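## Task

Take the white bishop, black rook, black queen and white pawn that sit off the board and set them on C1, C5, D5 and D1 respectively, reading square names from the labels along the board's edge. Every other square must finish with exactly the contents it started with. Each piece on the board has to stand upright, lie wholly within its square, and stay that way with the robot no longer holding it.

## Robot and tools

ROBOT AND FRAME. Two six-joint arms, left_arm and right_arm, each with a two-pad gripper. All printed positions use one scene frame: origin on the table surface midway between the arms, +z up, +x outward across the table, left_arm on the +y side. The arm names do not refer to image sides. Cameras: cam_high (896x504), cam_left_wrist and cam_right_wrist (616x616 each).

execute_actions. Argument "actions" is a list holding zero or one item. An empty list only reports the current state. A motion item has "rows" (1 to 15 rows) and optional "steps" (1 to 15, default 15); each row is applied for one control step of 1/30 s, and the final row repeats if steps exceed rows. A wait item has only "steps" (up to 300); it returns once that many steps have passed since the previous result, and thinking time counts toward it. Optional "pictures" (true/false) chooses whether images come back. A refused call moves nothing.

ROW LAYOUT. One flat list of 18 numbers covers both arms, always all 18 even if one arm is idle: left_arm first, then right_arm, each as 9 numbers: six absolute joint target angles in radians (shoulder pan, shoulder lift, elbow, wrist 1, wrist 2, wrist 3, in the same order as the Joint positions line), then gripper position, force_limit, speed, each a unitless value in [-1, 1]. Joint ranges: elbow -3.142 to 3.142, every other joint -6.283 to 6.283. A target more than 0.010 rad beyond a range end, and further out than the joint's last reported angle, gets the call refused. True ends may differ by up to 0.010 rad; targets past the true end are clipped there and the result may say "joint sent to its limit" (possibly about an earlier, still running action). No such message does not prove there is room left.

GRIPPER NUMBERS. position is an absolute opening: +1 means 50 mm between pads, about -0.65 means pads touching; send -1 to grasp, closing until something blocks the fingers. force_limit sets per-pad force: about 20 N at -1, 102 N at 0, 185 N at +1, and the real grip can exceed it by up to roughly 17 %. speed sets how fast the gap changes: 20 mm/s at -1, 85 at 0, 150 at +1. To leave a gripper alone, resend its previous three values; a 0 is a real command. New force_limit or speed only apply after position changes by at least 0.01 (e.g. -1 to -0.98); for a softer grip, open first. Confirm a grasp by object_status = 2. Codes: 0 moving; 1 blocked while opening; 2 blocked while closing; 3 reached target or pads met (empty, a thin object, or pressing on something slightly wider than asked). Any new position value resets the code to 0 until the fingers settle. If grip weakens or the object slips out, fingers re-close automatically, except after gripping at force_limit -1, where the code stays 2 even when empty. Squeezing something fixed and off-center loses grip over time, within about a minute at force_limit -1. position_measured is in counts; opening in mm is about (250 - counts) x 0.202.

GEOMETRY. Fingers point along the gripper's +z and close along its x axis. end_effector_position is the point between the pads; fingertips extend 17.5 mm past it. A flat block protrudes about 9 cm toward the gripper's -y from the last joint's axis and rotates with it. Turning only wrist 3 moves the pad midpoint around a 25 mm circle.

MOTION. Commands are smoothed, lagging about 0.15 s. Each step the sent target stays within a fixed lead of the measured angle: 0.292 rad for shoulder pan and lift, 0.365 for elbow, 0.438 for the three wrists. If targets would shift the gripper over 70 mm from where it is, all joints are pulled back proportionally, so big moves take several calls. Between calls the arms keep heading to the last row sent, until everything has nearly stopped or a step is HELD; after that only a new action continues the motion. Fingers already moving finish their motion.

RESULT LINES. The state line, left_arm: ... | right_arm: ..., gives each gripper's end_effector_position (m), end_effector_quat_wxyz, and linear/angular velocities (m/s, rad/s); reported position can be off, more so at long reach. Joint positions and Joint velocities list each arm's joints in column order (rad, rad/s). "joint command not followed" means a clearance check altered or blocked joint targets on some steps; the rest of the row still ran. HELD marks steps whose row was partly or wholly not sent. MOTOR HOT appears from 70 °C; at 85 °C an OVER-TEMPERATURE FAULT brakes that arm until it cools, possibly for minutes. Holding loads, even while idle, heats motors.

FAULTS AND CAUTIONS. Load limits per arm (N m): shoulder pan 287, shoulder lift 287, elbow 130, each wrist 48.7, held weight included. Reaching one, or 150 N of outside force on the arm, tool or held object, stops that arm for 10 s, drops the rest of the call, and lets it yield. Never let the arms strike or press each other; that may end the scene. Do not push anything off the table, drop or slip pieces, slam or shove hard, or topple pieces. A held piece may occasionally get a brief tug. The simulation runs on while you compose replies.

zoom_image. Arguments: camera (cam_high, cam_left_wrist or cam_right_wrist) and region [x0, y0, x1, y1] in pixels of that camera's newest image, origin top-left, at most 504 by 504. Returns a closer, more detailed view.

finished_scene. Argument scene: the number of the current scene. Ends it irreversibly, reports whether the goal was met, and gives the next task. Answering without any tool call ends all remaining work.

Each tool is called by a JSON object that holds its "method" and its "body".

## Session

{"method": "execute_actions", "body": {"actions": []}}

Scene clock: 0.00 s of 5200.00 s.
left_arm: end_effector_position=(+0.6649, +0.5103, +0.3062) position_measured=3 object_status=3 end_effector_quat_wxyz=(-0.418, -0.438, +0.774, +0.186) end_effector_velocity=(-0.000, -0.000, -0.000) end_effector_angular_velocity=(+0.000, +0.001, -0.001) | right_arm: end_effector_position=(+0.3117, -0.5538, +0.1945) position_measured=3 object_status=3 end_effector_quat_wxyz=(-0.227, +0.347, +0.814, -0.407) end_effector_velocity=(+0.000, -0.000, +0.000) end_effector_angular_velocity=(-0.001, -0.001, -0.001)
Joint positions: left_arm=[ 2.593 -1.136  1.429 -0.962 -1.924 -2.772] | right_arm=[ 2.911 -1.715  2.446 -1.552 -2.257 -0.703]
Joint velocities: left_arm=[-0.     0.     0.     0.001  0.     0.001] | right_arm=[ 0.     0.    -0.001  0.    -0.     0.001]

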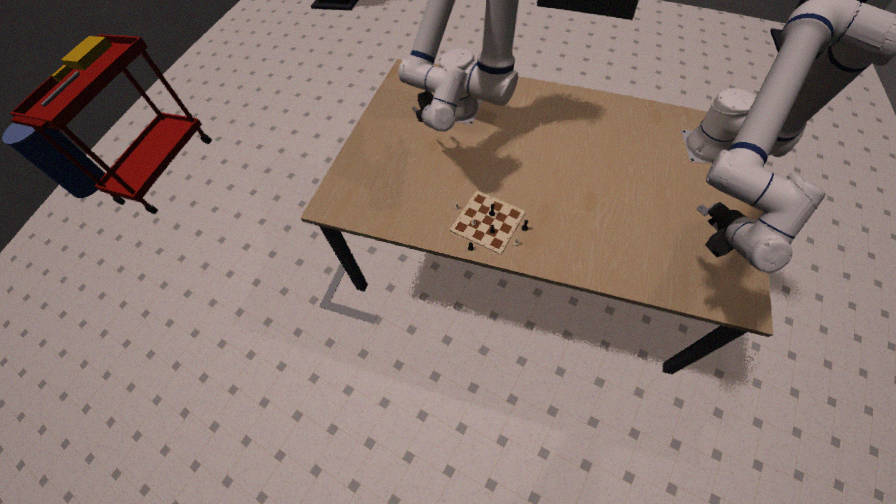

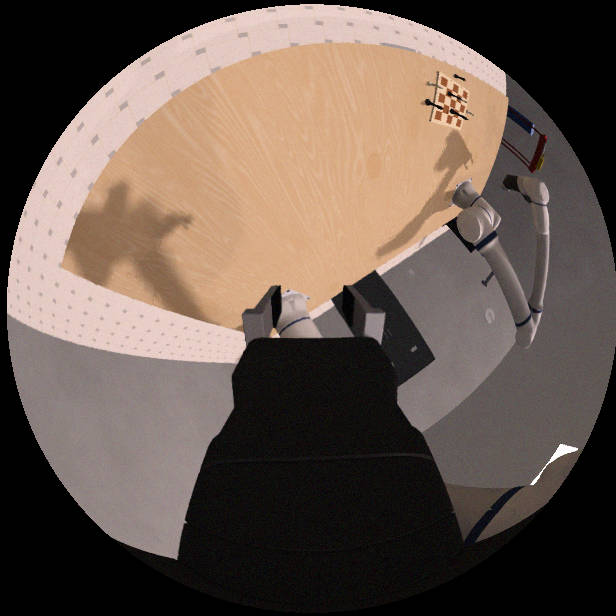

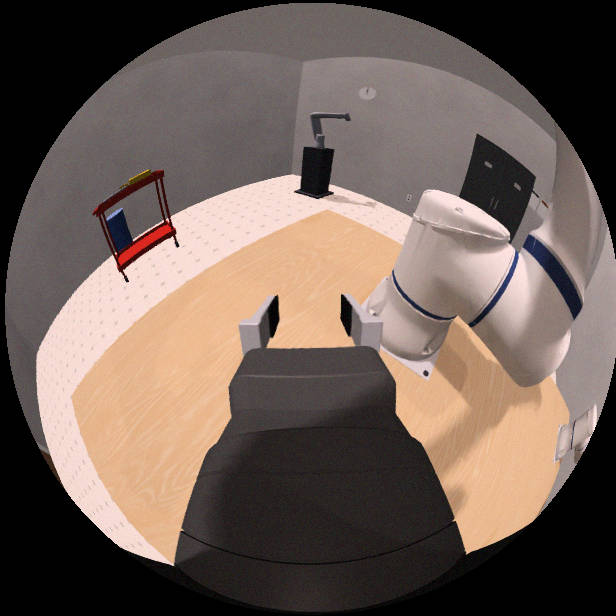

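{"method": "execute_actions", "body": {"actions": [{"rows":[[2.593,-1.136,1.429,-0.962,-1.924,-2.772,1,0,0,3.45,-1.3,1.95,-2.221,-1.571,-1.262,0.4,0,0]]}], "pictures": false}}

{"method": "execute_actions", "body": {"actions": [{"steps":55}]}}

{"method": "zoom_image", "body": {"camera": "cam_right_wrist", "region": [200,130,450,350]}}

Scene clock: 2.80 s of 5200.00 s.
left_arm: end_effector_position=(+0.6649, +0.5102, +0.3063) position_measured=3 object_status=3 end_effector_quat_wxyz=(-0.418, -0.438, +0.774, +0.186) end_effector_velocity=(+0.000, -0.001, +0.001) end_effector_angular_velocity=(+0.001, -0.002, -0.001) | right_arm: end_effector_position=(+0.4654, -0.4822, +0.1717) position_measured=92 object_status=3 end_effector_quat_wxyz=(-0.166, +0.285, +0.899, -0.288) end_effector_velocity=(+0.302, +0.194, -0.052) end_effector_angular_velocity=(+0.501, -0.345, +0.359)
Joint positions: left_arm=[ 2.593 -1.136  1.429 -0.962 -1.924 -2.772] | right_arm=[ 3.051 -1.574  2.271 -1.763 -2.046 -0.909]
Joint velocities: left_arm=[-0.001 -0.001 -0.001 -0.     0.    -0.001] | right_arm=[ 0.284  0.282 -0.327 -0.424  0.424 -0.36 ]
Steps of this call (steps 1 to 69: nothing new was sent; steps 70 to 84: all 15 steps of this action). Readings (joint positions | what the end effector reports):
70: left_arm=[2.593 -1.136 1.429 -0.962 -1.924 -2.772] | right_arm=[2.911 -1.715 2.445 -1.552 -2.257 -0.704] | left_arm position_measured=3 object_status=3 | right_arm position_measured=6 object_status=0
71: left_arm=[2.593 -1.136 1.429 -0.962 -1.924 -2.772] | right_arm=[2.920 -1.705 2.435 -1.566 -2.242 -0.718] | left_arm position_measured=3 object_status=3 | right_arm position_measured=20 object_status=0
73: left_arm=[2.593 -1.136 1.429 -0.962 -1.924 -2.772] | right_arm=[2.943 -1.683 2.405 -1.600 -2.209 -0.752] | left_arm position_measured=3 object_status=3 | right_arm position_measured=48 object_status=0
77: left_arm=[2.593 -1.136 1.429 -0.962 -1.924 -2.772] | right_arm=[2.984 -1.642 2.354 -1.662 -2.147 -0.813] | left_arm position_measured=3 object_status=3 | right_arm position_measured=92 object_status=0
84: the state above

Scene clock: 4.63 s of 5200.00 s.
left_arm: end_effector_position=(+0.6649, +0.5102, +0.3063) position_measured=3 object_status=3 end_effector_quat_wxyz=(-0.418, -0.438, +0.774, +0.186) end_effector_velocity=(-0.000, -0.002, -0.000) end_effector_angular_velocity=(-0.001, -0.001, -0.004) | right_arm: end_effector_position=(+0.7039, -0.1005, +0.1467) position_measured=92 object_status=3 end_effector_quat_wxyz=(+0.000, -0.007, +1.000, -0.000) end_effector_velocity=(+0.001, +0.002, +0.002) end_effector_angular_velocity=(+0.003, -0.003, +0.002)
Joint positions: left_arm=[ 2.593 -1.136  1.429 -0.962 -1.924 -2.772] | right_arm=[ 3.45  -1.3    1.95  -2.221 -1.571 -1.262]
Joint velocities: left_arm=[-0.003  0.    -0.    -0.001  0.     0.001] | right_arm=[ 0.001 -0.001 -0.002 -0.001  0.002 -0.001]
Steps of this call (steps 1 to 55: the robot went on to your last target). Readings (joint positions | what the end effector reports):
1: left_arm=[2.593 -1.136 1.429 -0.962 -1.924 -2.772] | right_arm=[3.061 -1.565 2.260 -1.777 -2.032 -0.921] | left_arm position_measured=3 object_status=3 | right_arm position_measured=92 object_status=3
2: left_arm=[2.593 -1.136 1.429 -0.962 -1.924 -2.772] | right_arm=[3.071 -1.556 2.249 -1.792 -2.017 -0.933] | left_arm position_measured=3 object_status=3 | right_arm position_measured=92 object_status=3
4: left_arm=[2.593 -1.136 1.429 -0.962 -1.924 -2.772] | right_arm=[3.090 -1.538 2.229 -1.821 -1.988 -0.955] | left_arm position_measured=3 object_status=3 | right_arm position_measured=92 object_status=3
8: left_arm=[2.593 -1.136 1.429 -0.962 -1.924 -2.772] | right_arm=[3.131 -1.505 2.190 -1.876 -1.930 -0.998] | left_arm position_measured=3 object_status=3 | right_arm position_measured=92 object_status=3
55: the state above

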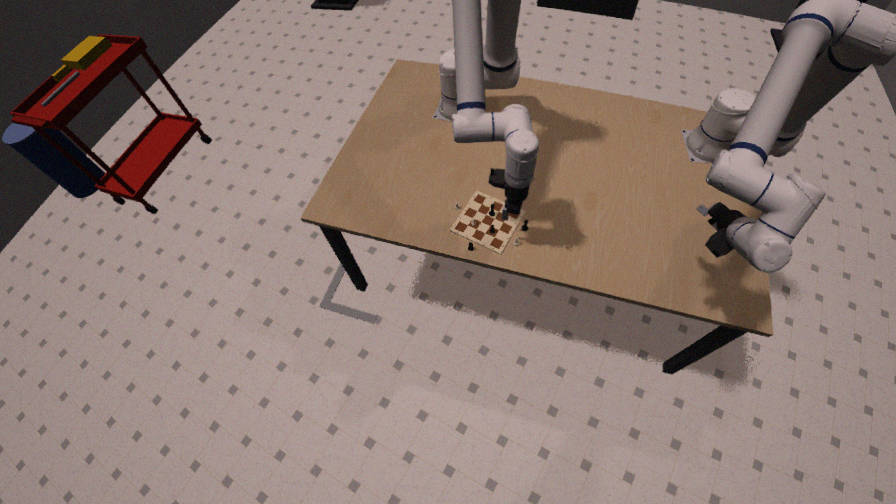

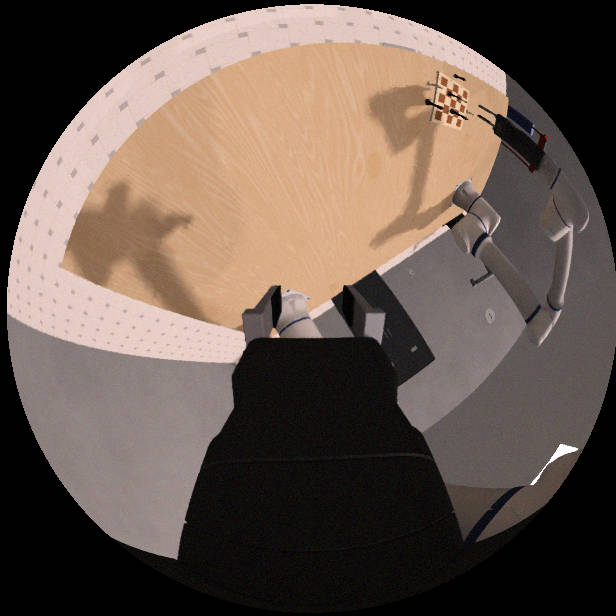

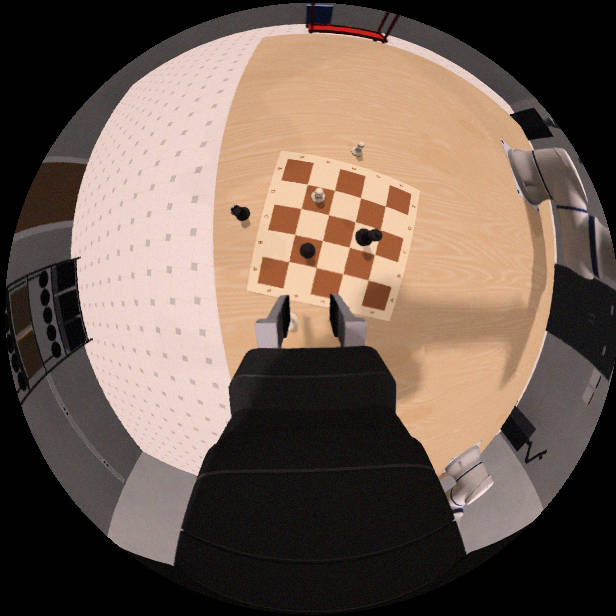

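Region (200, 130, 450, 350) of cam_right_wrist's 616x616 image, scaled by 2.016, with more detail than that image has; it fills the top 444 rows of this view, and the rest is white.

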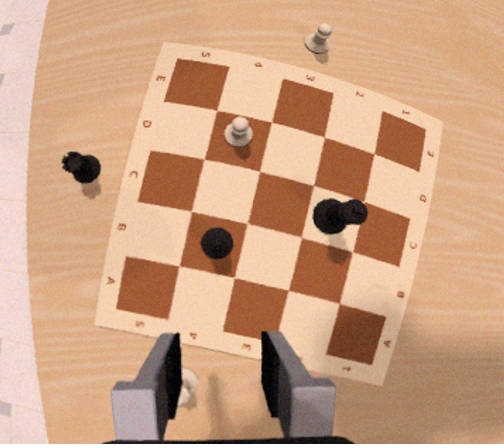

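{"method": "execute_actions", "body": {"actions": [{"rows":[[2.593,-1.136,1.429,-0.962,-1.924,-2.772,1,0,0,3.2895,-1.2035,1.8965,-2.264,-1.571,-1.4225,0.4,0,0]]}], "pictures": false}}

{"method": "execute_actions", "body": {"actions": [{"rows":[[2.593,-1.136,1.429,-0.962,-1.924,-2.772,1,0,0,3.2895,-1.155,1.9205,-2.3365,-1.571,-1.4225,0.4,0,0]]}]}}

{"method": "zoom_image", "body": {"camera": "cam_right_wrist", "region": [250,200,450,350]}}

Scene clock: 10.23 s of 5200.00 s.
left_arm: end_effector_position=(+0.6649, +0.5102, +0.3063) position_measured=3 object_status=3 end_effector_quat_wxyz=(-0.418, -0.438, +0.774, +0.186) end_effector_velocity=(+0.000, +0.000, +0.001) end_effector_angular_velocity=(-0.001, -0.001, -0.000) | right_arm: end_effector_position=(+0.7944, -0.1940, +0.1117) position_measured=92 object_status=3 end_effector_quat_wxyz=(+0.000, -0.007, +1.000, -0.000) end_effector_velocity=(+0.046, -0.058, -0.020) end_effector_angular_velocity=(-0.001, -0.002, +0.001)
Joint positions: left_arm=[ 2.593 -1.136  1.429 -0.962 -1.924 -2.772] | right_arm=[ 3.3   -1.21   1.9   -2.261 -1.571 -1.412]
Joint velocities: left_arm=[ 0.001 -0.    -0.001  0.     0.     0.001] | right_arm=[-0.083  0.049 -0.028 -0.022 -0.001 -0.084]
Steps of this call (steps 1 to 15: the robot went on to your last target; steps 16 to 90: nothing new was sent; then 2.10 s passed at rest; steps 91 to 105: all 15 steps of this action). Readings (joint positions | what the end effector reports):
91: left_arm=[2.593 -1.136 1.429 -0.962 -1.924 -2.772] | right_arm=[3.450 -1.300 1.950 -2.221 -1.571 -1.262] | left_arm position_measured=3 object_status=3 | right_arm position_measured=92 object_status=3
92: left_arm=[2.593 -1.136 1.429 -0.962 -1.924 -2.772] | right_arm=[3.440 -1.294 1.946 -2.224 -1.571 -1.273] | left_arm position_measured=3 object_status=3 | right_arm position_measured=92 object_status=3
94: left_arm=[2.593 -1.136 1.429 -0.962 -1.924 -2.772] | right_arm=[3.410 -1.275 1.937 -2.232 -1.571 -1.303] | left_arm position_measured=3 object_status=3 | right_arm position_measured=92 object_status=3
98: left_arm=[2.593 -1.136 1.429 -0.962 -1.924 -2.772] | right_arm=[3.355 -1.243 1.918 -2.247 -1.571 -1.357] | left_arm position_measured=3 object_status=3 | right_arm position_measured=92 object_status=3
105: the state above

Scene clock: 10.73 s of 5200.00 s.
left_arm: end_effector_position=(+0.6649, +0.5102, +0.3063) position_measured=3 object_status=3 end_effector_quat_wxyz=(-0.418, -0.438, +0.774, +0.186) end_effector_velocity=(-0.000, +0.002, -0.000) end_effector_angular_velocity=(+0.000, +0.002, +0.002) | right_arm: end_effector_position=(+0.8003, -0.2014, +0.0680) position_measured=92 object_status=3 end_effector_quat_wxyz=(+0.000, -0.007, +1.000, -0.000) end_effector_velocity=(+0.001, -0.001, -0.009) end_effector_angular_velocity=(+0.001, -0.001, +0.001)
Joint positions: left_arm=[ 2.593 -1.136  1.429 -0.962 -1.924 -2.772] | right_arm=[ 3.29  -1.157  1.92  -2.334 -1.571 -1.422]
Joint velocities: left_arm=[ 0.002 -0.     0.001  0.     0.     0.001] | right_arm=[-0.002  0.011  0.004 -0.016  0.001 -0.003]
Steps of this call (steps 1 to 15: all 15 steps of this action). Readings (joint positions | what the end effector reports):
1: left_arm=[2.593 -1.136 1.429 -0.962 -1.924 -2.772] | right_arm=[3.298 -1.208 1.899 -2.262 -1.571 -1.414] | left_arm position_measured=3 object_status=3 | right_arm position_measured=92 object_status=3
2: left_arm=[2.593 -1.136 1.429 -0.962 -1.924 -2.772] | right_arm=[3.296 -1.200 1.901 -2.275 -1.571 -1.416] | left_arm position_measured=3 object_status=3 | right_arm position_measured=92 object_status=3
4: left_arm=[2.593 -1.136 1.429 -0.962 -1.924 -2.772] | right_arm=[3.293 -1.181 1.910 -2.300 -1.571 -1.419] | left_arm position_measured=3 object_status=3 | right_arm position_measured=92 object_status=3
8: left_arm=[2.593 -1.136 1.429 -0.962 -1.924 -2.772] | right_arm=[3.291 -1.164 1.917 -2.324 -1.571 -1.421] | left_arm position_measured=3 object_status=3 | right_arm position_measured=92 object_status=3
15: the state above

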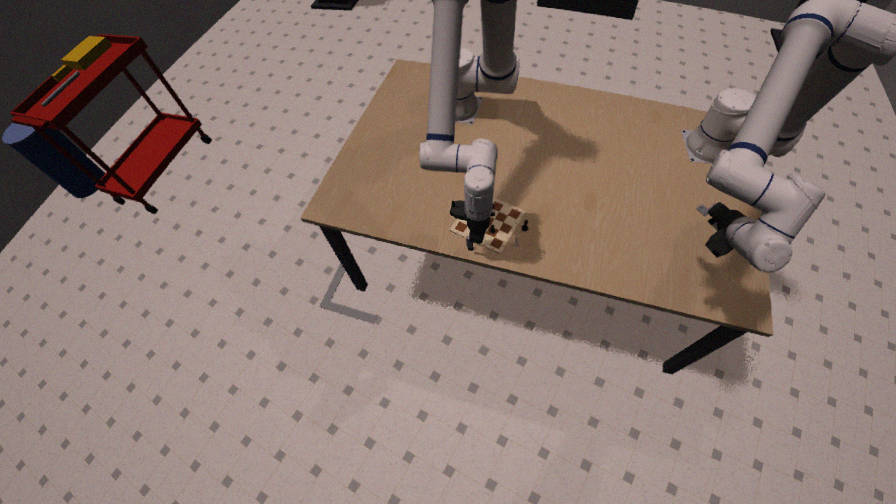

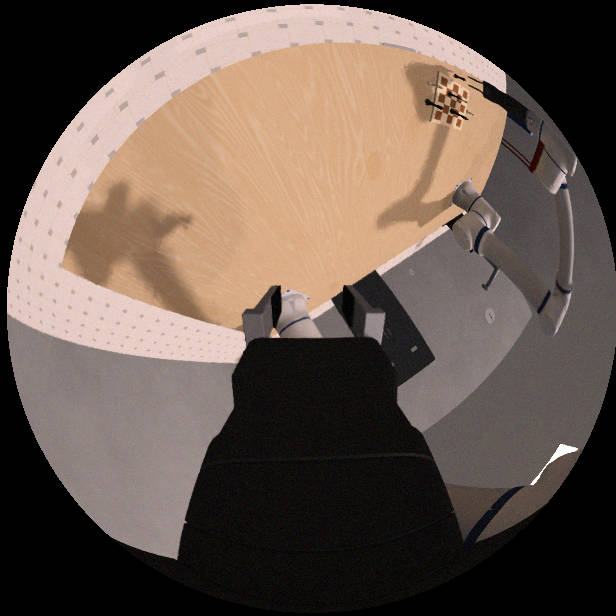

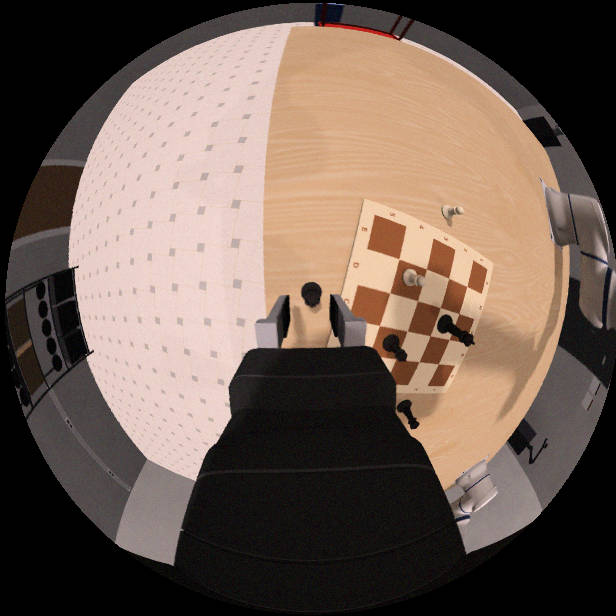

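Region (250, 200, 450, 350) of cam_right_wrist's 616x616 image, scaled by 2.520, with more detail than that image has; it fills the top 378 rows of this view, and the rest is white.

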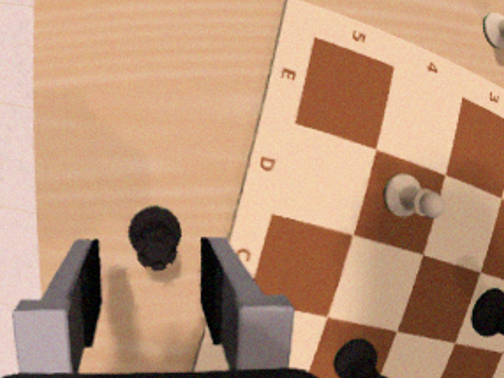

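{"method": "execute_actions", "body": {"actions": [{"rows":[[2.593,-1.136,1.429,-0.962,-1.924,-2.772,1,0,0,3.2835,-1.1212,1.942,-2.3918,-1.571,-1.4285,0.4,0,0]]}], "pictures": false}}

{"method": "execute_actions", "body": {"actions": [{"rows":[[2.593,-1.136,1.429,-0.962,-1.924,-2.772,1,0,0,3.2835,-1.1212,1.942,-2.3918,-1.571,-1.4285,-1,0.5,0]]}], "pictures": false}}

{"method": "execute_actions", "body": {"actions": [{"rows":[[2.593,-1.136,1.429,-0.962,-1.924,-2.772,1,0,0,3.2835,-1.155,1.93,-2.346,-1.571,-1.4285,-1,0.5,0]],"steps":10}], "pictures": false}}

{"method": "execute_actions", "body": {"actions": [{"rows":[[2.593,-1.136,1.429,-0.962,-1.924,-2.772,1,0,0,3.32,-1.1973,2.0404,-2.414,-1.571,-1.392,-1,0.5,0]]}]}}

{"method": "zoom_image", "body": {"camera": "cam_right_wrist", "region": [230,230,390,350]}}

Scene clock: 17.07 s of 5200.00 s.
left_arm: end_effector_position=(+0.6649, +0.5102, +0.3063) position_measured=3 object_status=3 end_effector_quat_wxyz=(-0.418, -0.438, +0.774, +0.186) end_effector_velocity=(-0.000, -0.001, -0.002) end_effector_angular_velocity=(-0.001, +0.003, -0.003) | right_arm: end_effector_position=(+0.7987, -0.2065, +0.0367) position_measured=92 object_status=3 end_effector_quat_wxyz=(+0.000, -0.007, +1.000, -0.000) end_effector_velocity=(+0.001, -0.001, -0.004) end_effector_angular_velocity=(+0.000, -0.003, +0.001)
Joint positions: left_arm=[ 2.593 -1.136  1.429 -0.962 -1.924 -2.772] | right_arm=[ 3.284 -1.122  1.941 -2.39  -1.571 -1.428]
Joint velocities: left_arm=[-0.001  0.003 -0.     0.001  0.     0.002] | right_arm=[-0.001  0.005  0.003 -0.012 -0.    -0.002]
Steps of this call (steps 1 to 15: the robot went on to your last target; steps 16 to 90: nothing new was sent; then 2.83 s passed at rest; steps 91 to 105: all 15 steps of this action). Readings (joint positions | what the end effector reports):
91: left_arm=[2.593 -1.136 1.429 -0.962 -1.924 -2.772] | right_arm=[3.289 -1.155 1.921 -2.337 -1.571 -1.423] | left_arm position_measured=3 object_status=3 | right_arm position_measured=92 object_status=3
92: left_arm=[2.593 -1.136 1.429 -0.962 -1.924 -2.772] | right_arm=[3.289 -1.150 1.923 -2.346 -1.571 -1.423] | left_arm position_measured=3 object_status=3 | right_arm position_measured=92 object_status=3
94: left_arm=[2.593 -1.136 1.429 -0.962 -1.924 -2.772] | right_arm=[3.286 -1.137 1.932 -2.364 -1.571 -1.426] | left_arm position_measured=3 object_status=3 | right_arm position_measured=92 object_status=3
98: left_arm=[2.593 -1.136 1.429 -0.962 -1.924 -2.772] | right_arm=[3.285 -1.127 1.938 -2.382 -1.571 -1.427] | left_arm position_measured=3 object_status=3 | right_arm position_measured=92 object_status=3
105: the state above

Scene clock: 17.57 s of 5200.00 s.
left_arm: end_effector_position=(+0.6649, +0.5102, +0.3063) position_measured=3 object_status=3 end_effector_quat_wxyz=(-0.418, -0.438, +0.774, +0.186) end_effector_velocity=(-0.001, +0.000, -0.001) end_effector_angular_velocity=(+0.001, +0.002, -0.000) | right_arm: end_effector_position=(+0.7986, -0.2066, +0.0358) position_measured=194 object_status=2 end_effector_quat_wxyz=(+0.000, -0.007, +1.000, -0.000) end_effector_velocity=(+0.001, +0.000, +0.001) end_effector_angular_velocity=(+0.000, -0.002, +0.000)
Joint positions: left_arm=[ 2.593 -1.136  1.429 -0.962 -1.924 -2.772] | right_arm=[ 3.284 -1.121  1.942 -2.392 -1.571 -1.428]
Joint velocities: left_arm=[-0.     0.     0.001  0.     0.     0.   ] | right_arm=[ 0.    -0.001 -0.001 -0.     0.    -0.   ]
Steps of this call (steps 1 to 15: all 15 steps of this action). Readings (joint positions | what the end effector reports):
1: left_arm=[2.593 -1.136 1.429 -0.962 -1.924 -2.772] | right_arm=[3.284 -1.122 1.942 -2.391 -1.571 -1.428] | left_arm position_measured=3 object_status=3 | right_arm position_measured=95 object_status=0
2: left_arm=[2.593 -1.136 1.429 -0.962 -1.924 -2.772] | right_arm=[3.284 -1.122 1.942 -2.391 -1.571 -1.428] | left_arm position_measured=3 object_status=3 | right_arm position_measured=109 object_status=0
4: left_arm=[2.593 -1.136 1.429 -0.962 -1.924 -2.772] | right_arm=[3.284 -1.122 1.942 -2.391 -1.571 -1.428] | left_arm position_measured=3 object_status=3 | right_arm position_measured=137 object_status=0
8: left_arm=[2.593 -1.136 1.429 -0.962 -1.924 -2.772] | right_arm=[3.284 -1.121 1.942 -2.392 -1.571 -1.428] | left_arm position_measured=3 object_status=3 | right_arm position_measured=193 object_status=0
15: the state above

Scene clock: 17.90 s of 5200.00 s.
left_arm: end_effector_position=(+0.6649, +0.5102, +0.3063) position_measured=3 object_status=3 end_effector_quat_wxyz=(-0.418, -0.438, +0.774, +0.186) end_effector_velocity=(+0.000, -0.001, +0.000) end_effector_angular_velocity=(-0.001, -0.001, -0.001) | right_arm: end_effector_position=(+0.7985, -0.2067, +0.0599) position_measured=194 object_status=2 end_effector_quat_wxyz=(+0.000, -0.007, +1.000, -0.000) end_effector_velocity=(+0.000, -0.000, +0.022) end_effector_angular_velocity=(-0.000, -0.001, +0.000)
Joint positions: left_arm=[ 2.593 -1.136  1.429 -0.962 -1.924 -2.772] | right_arm=[ 3.283 -1.151  1.931 -2.351 -1.571 -1.428]
Joint velocities: left_arm=[-0.001 -0.    -0.001  0.    -0.     0.001] | right_arm=[-0.    -0.027 -0.01   0.037 -0.    -0.   ]
Steps of this call (steps 1 to 10: all 10 steps of this action). Readings (joint positions | what the end effector reports):
1: left_arm=[2.593 -1.136 1.429 -0.962 -1.924 -2.772] | right_arm=[3.284 -1.121 1.942 -2.392 -1.571 -1.428] | left_arm position_measured=3 object_status=3 | right_arm position_measured=194 object_status=2
2: left_arm=[2.593 -1.136 1.429 -0.962 -1.924 -2.772] | right_arm=[3.283 -1.126 1.941 -2.385 -1.571 -1.428] | left_arm position_measured=3 object_status=3 | right_arm position_measured=194 object_status=2
4: left_arm=[2.593 -1.136 1.429 -0.962 -1.924 -2.772] | right_arm=[3.283 -1.138 1.936 -2.369 -1.571 -1.428] | left_arm position_measured=3 object_status=3 | right_arm position_measured=194 object_status=2
8: left_arm=[2.593 -1.136 1.429 -0.962 -1.924 -2.772] | right_arm=[3.283 -1.149 1.932 -2.354 -1.571 -1.428] | left_arm position_measured=3 object_status=3 | right_arm position_measured=194 object_status=2
10: the state above

Scene clock: 18.40 s of 5200.00 s.
left_arm: end_effector_position=(+0.6649, +0.5102, +0.3063) position_measured=3 object_status=3 end_effector_quat_wxyz=(-0.418, -0.438, +0.774, +0.186) end_effector_velocity=(-0.001, -0.000, +0.000) end_effector_angular_velocity=(-0.001, -0.000, -0.001) | right_arm: end_effector_position=(+0.7379, -0.1903, +0.0464) position_measured=194 object_status=2 end_effector_quat_wxyz=(+0.000, -0.007, +1.000, -0.000) end_effector_velocity=(-0.014, +0.003, -0.003) end_effector_angular_velocity=(+0.000, -0.000, +0.000)
Joint positions: left_arm=[ 2.593 -1.136  1.429 -0.962 -1.924 -2.772] | right_arm=[ 3.319 -1.196  2.037 -2.412 -1.571 -1.393]
Joint velocities: left_arm=[-0.001 -0.001  0.001 -0.    -0.     0.002] | right_arm=[ 0.008 -0.01   0.025 -0.015  0.     0.008]
Steps of this call (steps 1 to 15: all 15 steps of this action). Readings (joint positions | what the end effector reports):
1: left_arm=[2.593 -1.136 1.429 -0.962 -1.924 -2.772] | right_arm=[3.284 -1.152 1.931 -2.350 -1.571 -1.428] | left_arm position_measured=3 object_status=3 | right_arm position_measured=194 object_status=2
2: left_arm=[2.593 -1.136 1.429 -0.962 -1.924 -2.772] | right_arm=[3.287 -1.158 1.943 -2.357 -1.571 -1.424] | left_arm position_measured=3 object_status=3 | right_arm position_measured=194 object_status=2
4: left_arm=[2.593 -1.136 1.429 -0.962 -1.924 -2.772] | right_arm=[3.301 -1.174 1.985 -2.380 -1.571 -1.411] | left_arm position_measured=3 object_status=3 | right_arm position_measured=194 object_status=2
8: left_arm=[2.593 -1.136 1.429 -0.962 -1.924 -2.772] | right_arm=[3.313 -1.189 2.020 -2.402 -1.571 -1.399] | left_arm position_measured=3 object_status=3 | right_arm position_measured=194 object_status=2
15: the state above

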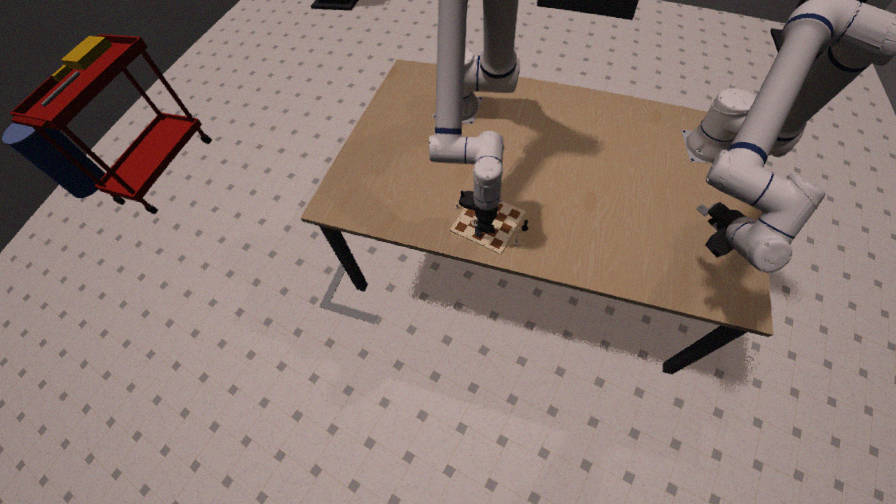

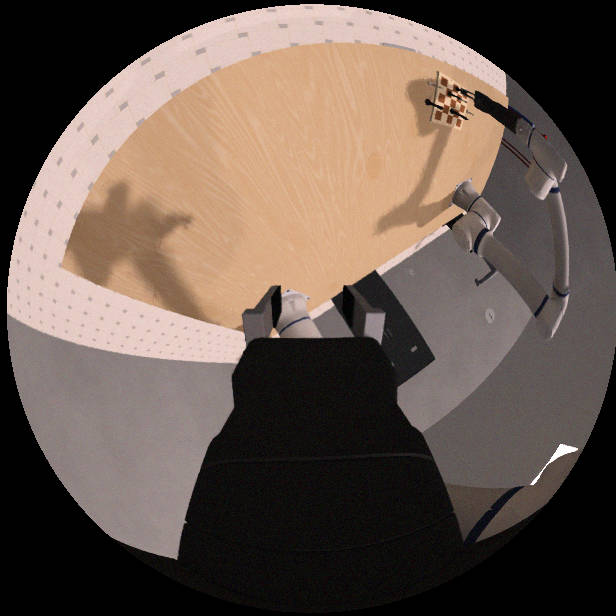

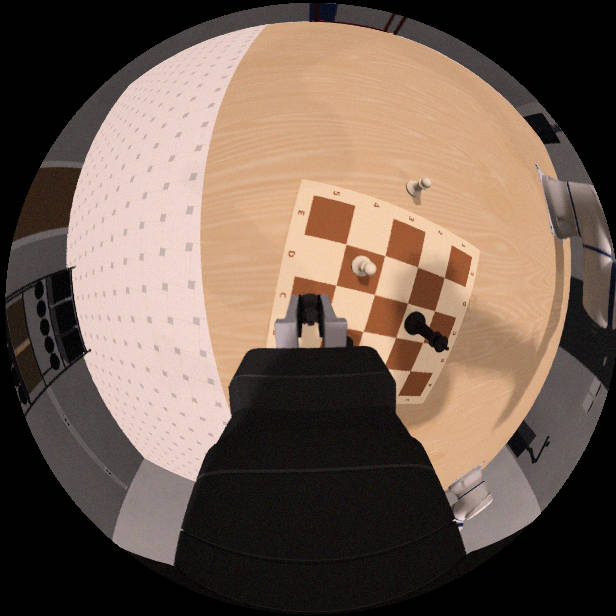

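Region (230, 230, 390, 350) of cam_right_wrist's 616x616 image, scaled by 3.150, with more detail than that image has; it fills the top 378 rows of this view, and the rest is white.

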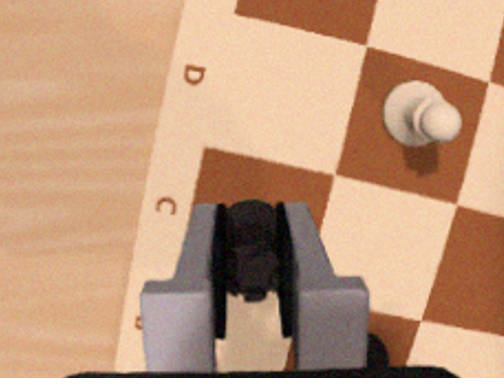

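{"method": "execute_actions", "body": {"actions": [{"rows":[[2.593,-1.136,1.429,-0.962,-1.924,-2.772,1,0,0,3.317,-1.189,2.0434,-2.4254,-1.571,-1.395,-1,0.5,0]]}], "pictures": false}}

{"method": "execute_actions", "body": {"actions": [{"rows":[[2.593,-1.136,1.429,-0.962,-1.924,-2.772,1,0,0,3.317,-1.189,2.0434,-2.4254,-1.571,-1.395,0.1,0,-0.5]],"steps":12}], "pictures": false}}

{"method": "execute_actions", "body": {"actions": [{"rows":[[2.593,-1.136,1.429,-0.962,-1.924,-2.772,1,0,0,3.317,-1.28,2.005,-2.296,-1.571,-1.395,0.1,0,-0.5]],"steps":12}], "pictures": false}}

{"method": "execute_actions", "body": {"actions": [{"rows":[[2.593,-1.136,1.429,-0.962,-1.924,-2.772,1,0,0,3.5565,-1.262,1.98,-2.289,-1.571,-1.1555,0.4,0,0]]}], "pictures": false}}

{"method": "execute_actions", "body": {"actions": [{"steps":15}]}}

Scene clock: 27.47 s of 5200.00 s.
left_arm: end_effector_position=(+0.6649, +0.5102, +0.3063) position_measured=3 object_status=3 end_effector_quat_wxyz=(-0.418, -0.438, +0.774, +0.186) end_effector_velocity=(-0.001, +0.000, -0.001) end_effector_angular_velocity=(-0.002, +0.002, -0.002) | right_arm: end_effector_position=(+0.7370, -0.1918, +0.0403) position_measured=194 object_status=2 end_effector_quat_wxyz=(+0.000, -0.007, +1.000, -0.000) end_effector_velocity=(-0.000, -0.001, -0.001) end_effector_angular_velocity=(-0.001, +0.000, -0.000)
Joint positions: left_arm=[ 2.593 -1.136  1.429 -0.962 -1.924 -2.772] | right_arm=[ 3.317 -1.19   2.043 -2.425 -1.571 -1.395]
Joint velocities: left_arm=[ 0.     0.001  0.001  0.001 -0.     0.004] | right_arm=[-0.001  0.002  0.001 -0.002 -0.001 -0.   ]
Steps of this call (steps 1 to 15: the robot went on to your last target; steps 16 to 90: nothing new was sent; then 5.57 s passed at rest; steps 91 to 105: all 15 steps of this action). Readings (joint positions | what the end effector reports):
91: left_arm=[2.593 -1.136 1.429 -0.962 -1.924 -2.772] | right_arm=[3.320 -1.197 2.040 -2.414 -1.571 -1.392] | left_arm position_measured=3 object_status=3 | right_arm position_measured=194 object_status=2
92: left_arm=[2.593 -1.136 1.429 -0.962 -1.924 -2.772] | right_arm=[3.320 -1.196 2.041 -2.416 -1.571 -1.392] | left_arm position_measured=3 object_status=3 | right_arm position_measured=194 object_status=2
94: left_arm=[2.593 -1.136 1.429 -0.962 -1.924 -2.772] | right_arm=[3.319 -1.193 2.042 -2.420 -1.571 -1.393] | left_arm position_measured=3 object_status=3 | right_arm position_measured=194 object_status=2
98: left_arm=[2.593 -1.136 1.429 -0.962 -1.924 -2.772] | right_arm=[3.318 -1.191 2.043 -2.423 -1.571 -1.394] | left_arm position_measured=3 object_status=3 | right_arm position_measured=194 object_status=2
105: the state above

Scene clock: 27.87 s of 5200.00 s.
left_arm: end_effector_position=(+0.6649, +0.5102, +0.3063) position_measured=3 object_status=3 end_effector_quat_wxyz=(-0.418, -0.438, +0.774, +0.186) end_effector_velocity=(+0.000, -0.000, +0.000) end_effector_angular_velocity=(+0.000, +0.000, +0.000) | right_arm: end_effector_position=(+0.7367, -0.1920, +0.0396) position_measured=138 object_status=0 end_effector_quat_wxyz=(-0.000, -0.007, +1.000, -0.000) end_effector_velocity=(+0.001, +0.000, +0.002) end_effector_angular_velocity=(+0.001, -0.003, +0.000)
Joint positions: left_arm=[ 2.593 -1.136  1.429 -0.962 -1.924 -2.772] | right_arm=[ 3.317 -1.189  2.043 -2.425 -1.571 -1.395]
Joint velocities: left_arm=[-0.     0.    -0.001  0.    -0.    -0.   ] | right_arm=[-0.    -0.002 -0.001  0.     0.    -0.   ]
Steps of this call (steps 1 to 12: all 12 steps of this action). Readings (joint positions | what the end effector reports):
1: left_arm=[2.593 -1.136 1.429 -0.962 -1.924 -2.772] | right_arm=[3.317 -1.189 2.043 -2.425 -1.571 -1.395] | left_arm position_measured=3 object_status=3 | right_arm position_measured=191 object_status=0
2: left_arm=[2.593 -1.136 1.429 -0.962 -1.924 -2.772] | right_arm=[3.317 -1.189 2.043 -2.425 -1.571 -1.395] | left_arm position_measured=3 object_status=3 | right_arm position_measured=183 object_status=0
4: left_arm=[2.593 -1.136 1.429 -0.962 -1.924 -2.772] | right_arm=[3.317 -1.189 2.044 -2.425 -1.571 -1.395] | left_arm position_measured=3 object_status=3 | right_arm position_measured=166 object_status=0
8: left_arm=[2.593 -1.136 1.429 -0.962 -1.924 -2.772] | right_arm=[3.317 -1.189 2.044 -2.425 -1.571 -1.395] | left_arm position_measured=3 object_status=3 | right_arm position_measured=138 object_status=0
12: the state above

Scene clock: 28.27 s of 5200.00 s.
left_arm: end_effector_position=(+0.6649, +0.5102, +0.3063) position_measured=3 object_status=3 end_effector_quat_wxyz=(-0.418, -0.438, +0.774, +0.186) end_effector_velocity=(+0.000, -0.000, +0.000) end_effector_angular_velocity=(-0.000, -0.000, +0.000) | right_arm: end_effector_position=(+0.7367, -0.1920, +0.1055) position_measured=138 object_status=3 end_effector_quat_wxyz=(+0.000, -0.007, +1.000, -0.000) end_effector_velocity=(-0.002, -0.000, +0.036) end_effector_angular_velocity=(+0.000, -0.000, +0.000)
Joint positions: left_arm=[ 2.593 -1.136  1.429 -0.962 -1.924 -2.772] | right_arm=[ 3.317 -1.274  2.008 -2.304 -1.571 -1.395]
Joint velocities: left_arm=[ 0.  0. -0. -0. -0. -0.] | right_arm=[ 0.    -0.046 -0.019  0.065  0.     0.   ]
Steps of this call (steps 1 to 12: all 12 steps of this action). Readings (joint positions | what the end effector reports):
1: left_arm=[2.593 -1.136 1.429 -0.962 -1.924 -2.772] | right_arm=[3.317 -1.189 2.043 -2.425 -1.571 -1.395] | left_arm position_measured=3 object_status=3 | right_arm position_measured=138 object_status=0
2: left_arm=[2.593 -1.136 1.429 -0.962 -1.924 -2.772] | right_arm=[3.317 -1.199 2.040 -2.410 -1.571 -1.395] | left_arm position_measured=3 object_status=3 | right_arm position_measured=138 object_status=3
4: left_arm=[2.593 -1.136 1.429 -0.962 -1.924 -2.772] | right_arm=[3.317 -1.233 2.024 -2.364 -1.571 -1.395] | left_arm position_measured=3 object_status=3 | right_arm position_measured=138 object_status=3
8: left_arm=[2.593 -1.136 1.429 -0.962 -1.924 -2.772] | right_arm=[3.317 -1.263 2.012 -2.320 -1.571 -1.395] | left_arm position_measured=3 object_status=3 | right_arm position_measured=138 object_status=3
12: the state above

Scene clock: 28.77 s of 5200.00 s.
left_arm: end_effector_position=(+0.6649, +0.5102, +0.3063) position_measured=3 object_status=3 end_effector_quat_wxyz=(-0.418, -0.438, +0.774, +0.186) end_effector_velocity=(-0.000, -0.001, +0.000) end_effector_angular_velocity=(+0.000, -0.001, -0.001) | right_arm: end_effector_position=(+0.6666, -0.0517, +0.1097) position_measured=92 object_status=3 end_effector_quat_wxyz=(+0.000, -0.007, +1.000, -0.000) end_effector_velocity=(-0.082, +0.128, +0.001) end_effector_angular_velocity=(-0.000, +0.002, -0.001)
Joint positions: left_arm=[ 2.593 -1.136  1.429 -0.962 -1.924 -2.772] | right_arm=[ 3.53  -1.264  1.983 -2.29  -1.571 -1.182]
Joint velocities: left_arm=[-0.001 -0.001 -0.     0.     0.    -0.001] | right_arm=[ 0.204  0.014 -0.023  0.011  0.     0.205]
Steps of this call (steps 1 to 15: all 15 steps of this action). Readings (joint positions | what the end effector reports):
1: left_arm=[2.593 -1.136 1.429 -0.962 -1.924 -2.772] | right_arm=[3.317 -1.275 2.007 -2.303 -1.571 -1.395] | left_arm position_measured=3 object_status=3 | right_arm position_measured=134 object_status=0
2: left_arm=[2.593 -1.136 1.429 -0.962 -1.924 -2.772] | right_arm=[3.327 -1.275 2.005 -2.301 -1.571 -1.384] | left_arm position_measured=3 object_status=3 | right_arm position_measured=120 object_status=0
4: left_arm=[2.593 -1.136 1.429 -0.962 -1.924 -2.772] | right_arm=[3.364 -1.273 2.002 -2.299 -1.571 -1.348] | left_arm position_measured=3 object_status=3 | right_arm position_measured=95 object_status=0
8: left_arm=[2.593 -1.136 1.429 -0.962 -1.924 -2.772] | right_arm=[3.431 -1.269 1.994 -2.296 -1.571 -1.281] | left_arm position_measured=3 object_status=3 | right_arm position_measured=92 object_status=0
15: the state above

Scene clock: 29.27 s of 5200.00 s.
left_arm: end_effector_position=(+0.6649, +0.5102, +0.3063) position_measured=3 object_status=3 end_effector_quat_wxyz=(-0.418, -0.438, +0.774, +0.186) end_effector_velocity=(-0.000, -0.001, +0.001) end_effector_angular_velocity=(+0.000, -0.002, -0.001) | right_arm: end_effector_position=(+0.6559, -0.0355, +0.1100) position_measured=92 object_status=3 end_effector_quat_wxyz=(+0.000, -0.007, +1.000, -0.000) end_effector_velocity=(-0.002, +0.002, -0.001) end_effector_angular_velocity=(-0.001, +0.001, +0.000)
Joint positions: left_arm=[ 2.593 -1.136  1.429 -0.962 -1.924 -2.772] | right_arm=[ 3.556 -1.262  1.98  -2.289 -1.571 -1.156]
Joint velocities: left_arm=[-0.001 -0.002 -0.001 -0.     0.    -0.001] | right_arm=[ 0.004  0.001  0.     0.    -0.001  0.004]
Steps of this call (steps 1 to 15: the robot went on to your last target). Readings (joint positions | what the end effector reports):
1: left_arm=[2.593 -1.136 1.429 -0.962 -1.924 -2.772] | right_arm=[3.536 -1.263 1.982 -2.290 -1.571 -1.176] | left_arm position_measured=3 object_status=3 | right_arm position_measured=92 object_status=3
2: left_arm=[2.593 -1.136 1.429 -0.962 -1.924 -2.772] | right_arm=[3.541 -1.263 1.982 -2.290 -1.571 -1.172] | left_arm position_measured=3 object_status=3 | right_arm position_measured=92 object_status=3
4: left_arm=[2.593 -1.136 1.429 -0.962 -1.924 -2.772] | right_arm=[3.547 -1.263 1.981 -2.290 -1.571 -1.165] | left_arm position_measured=3 object_status=3 | right_arm position_measured=92 object_status=3
8: left_arm=[2.593 -1.136 1.429 -0.962 -1.924 -2.772] | right_arm=[3.553 -1.262 1.980 -2.289 -1.571 -1.159] | left_arm position_measured=3 object_status=3 | right_arm position_measured=92 object_status=3
15: the state above

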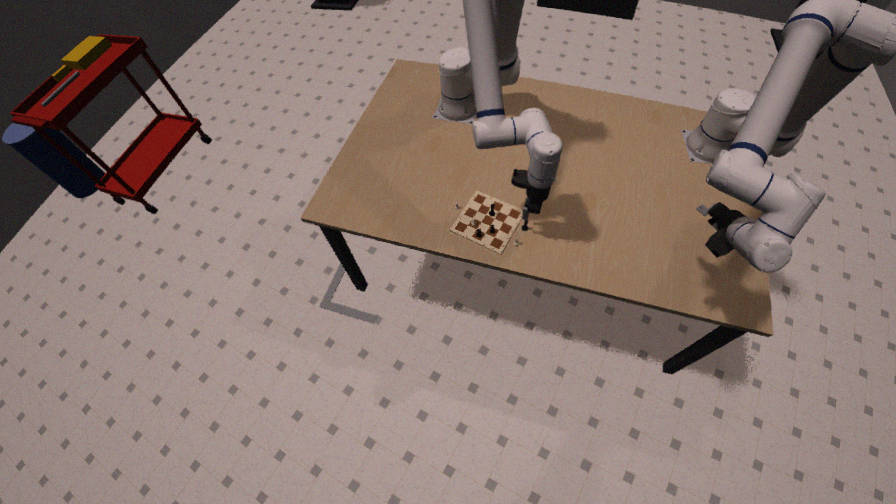

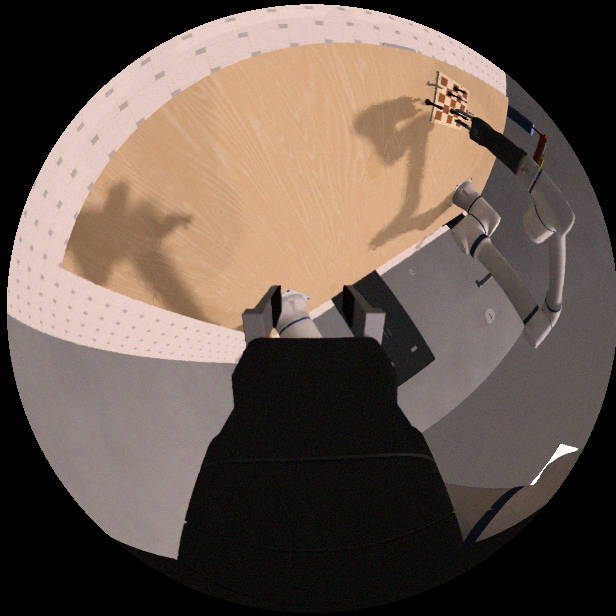

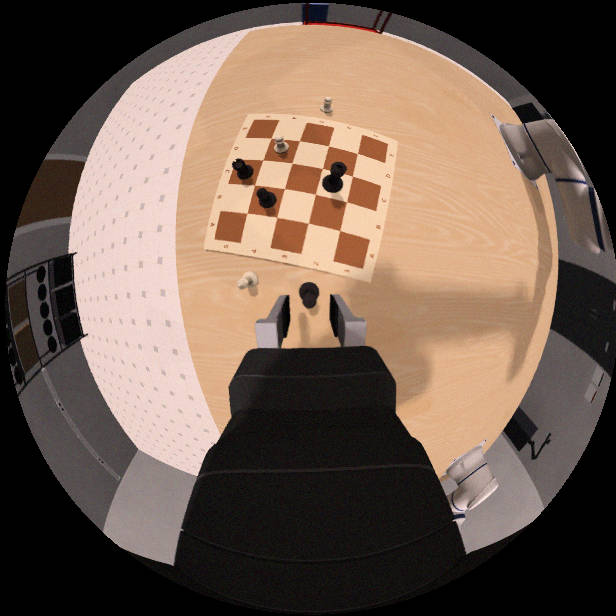

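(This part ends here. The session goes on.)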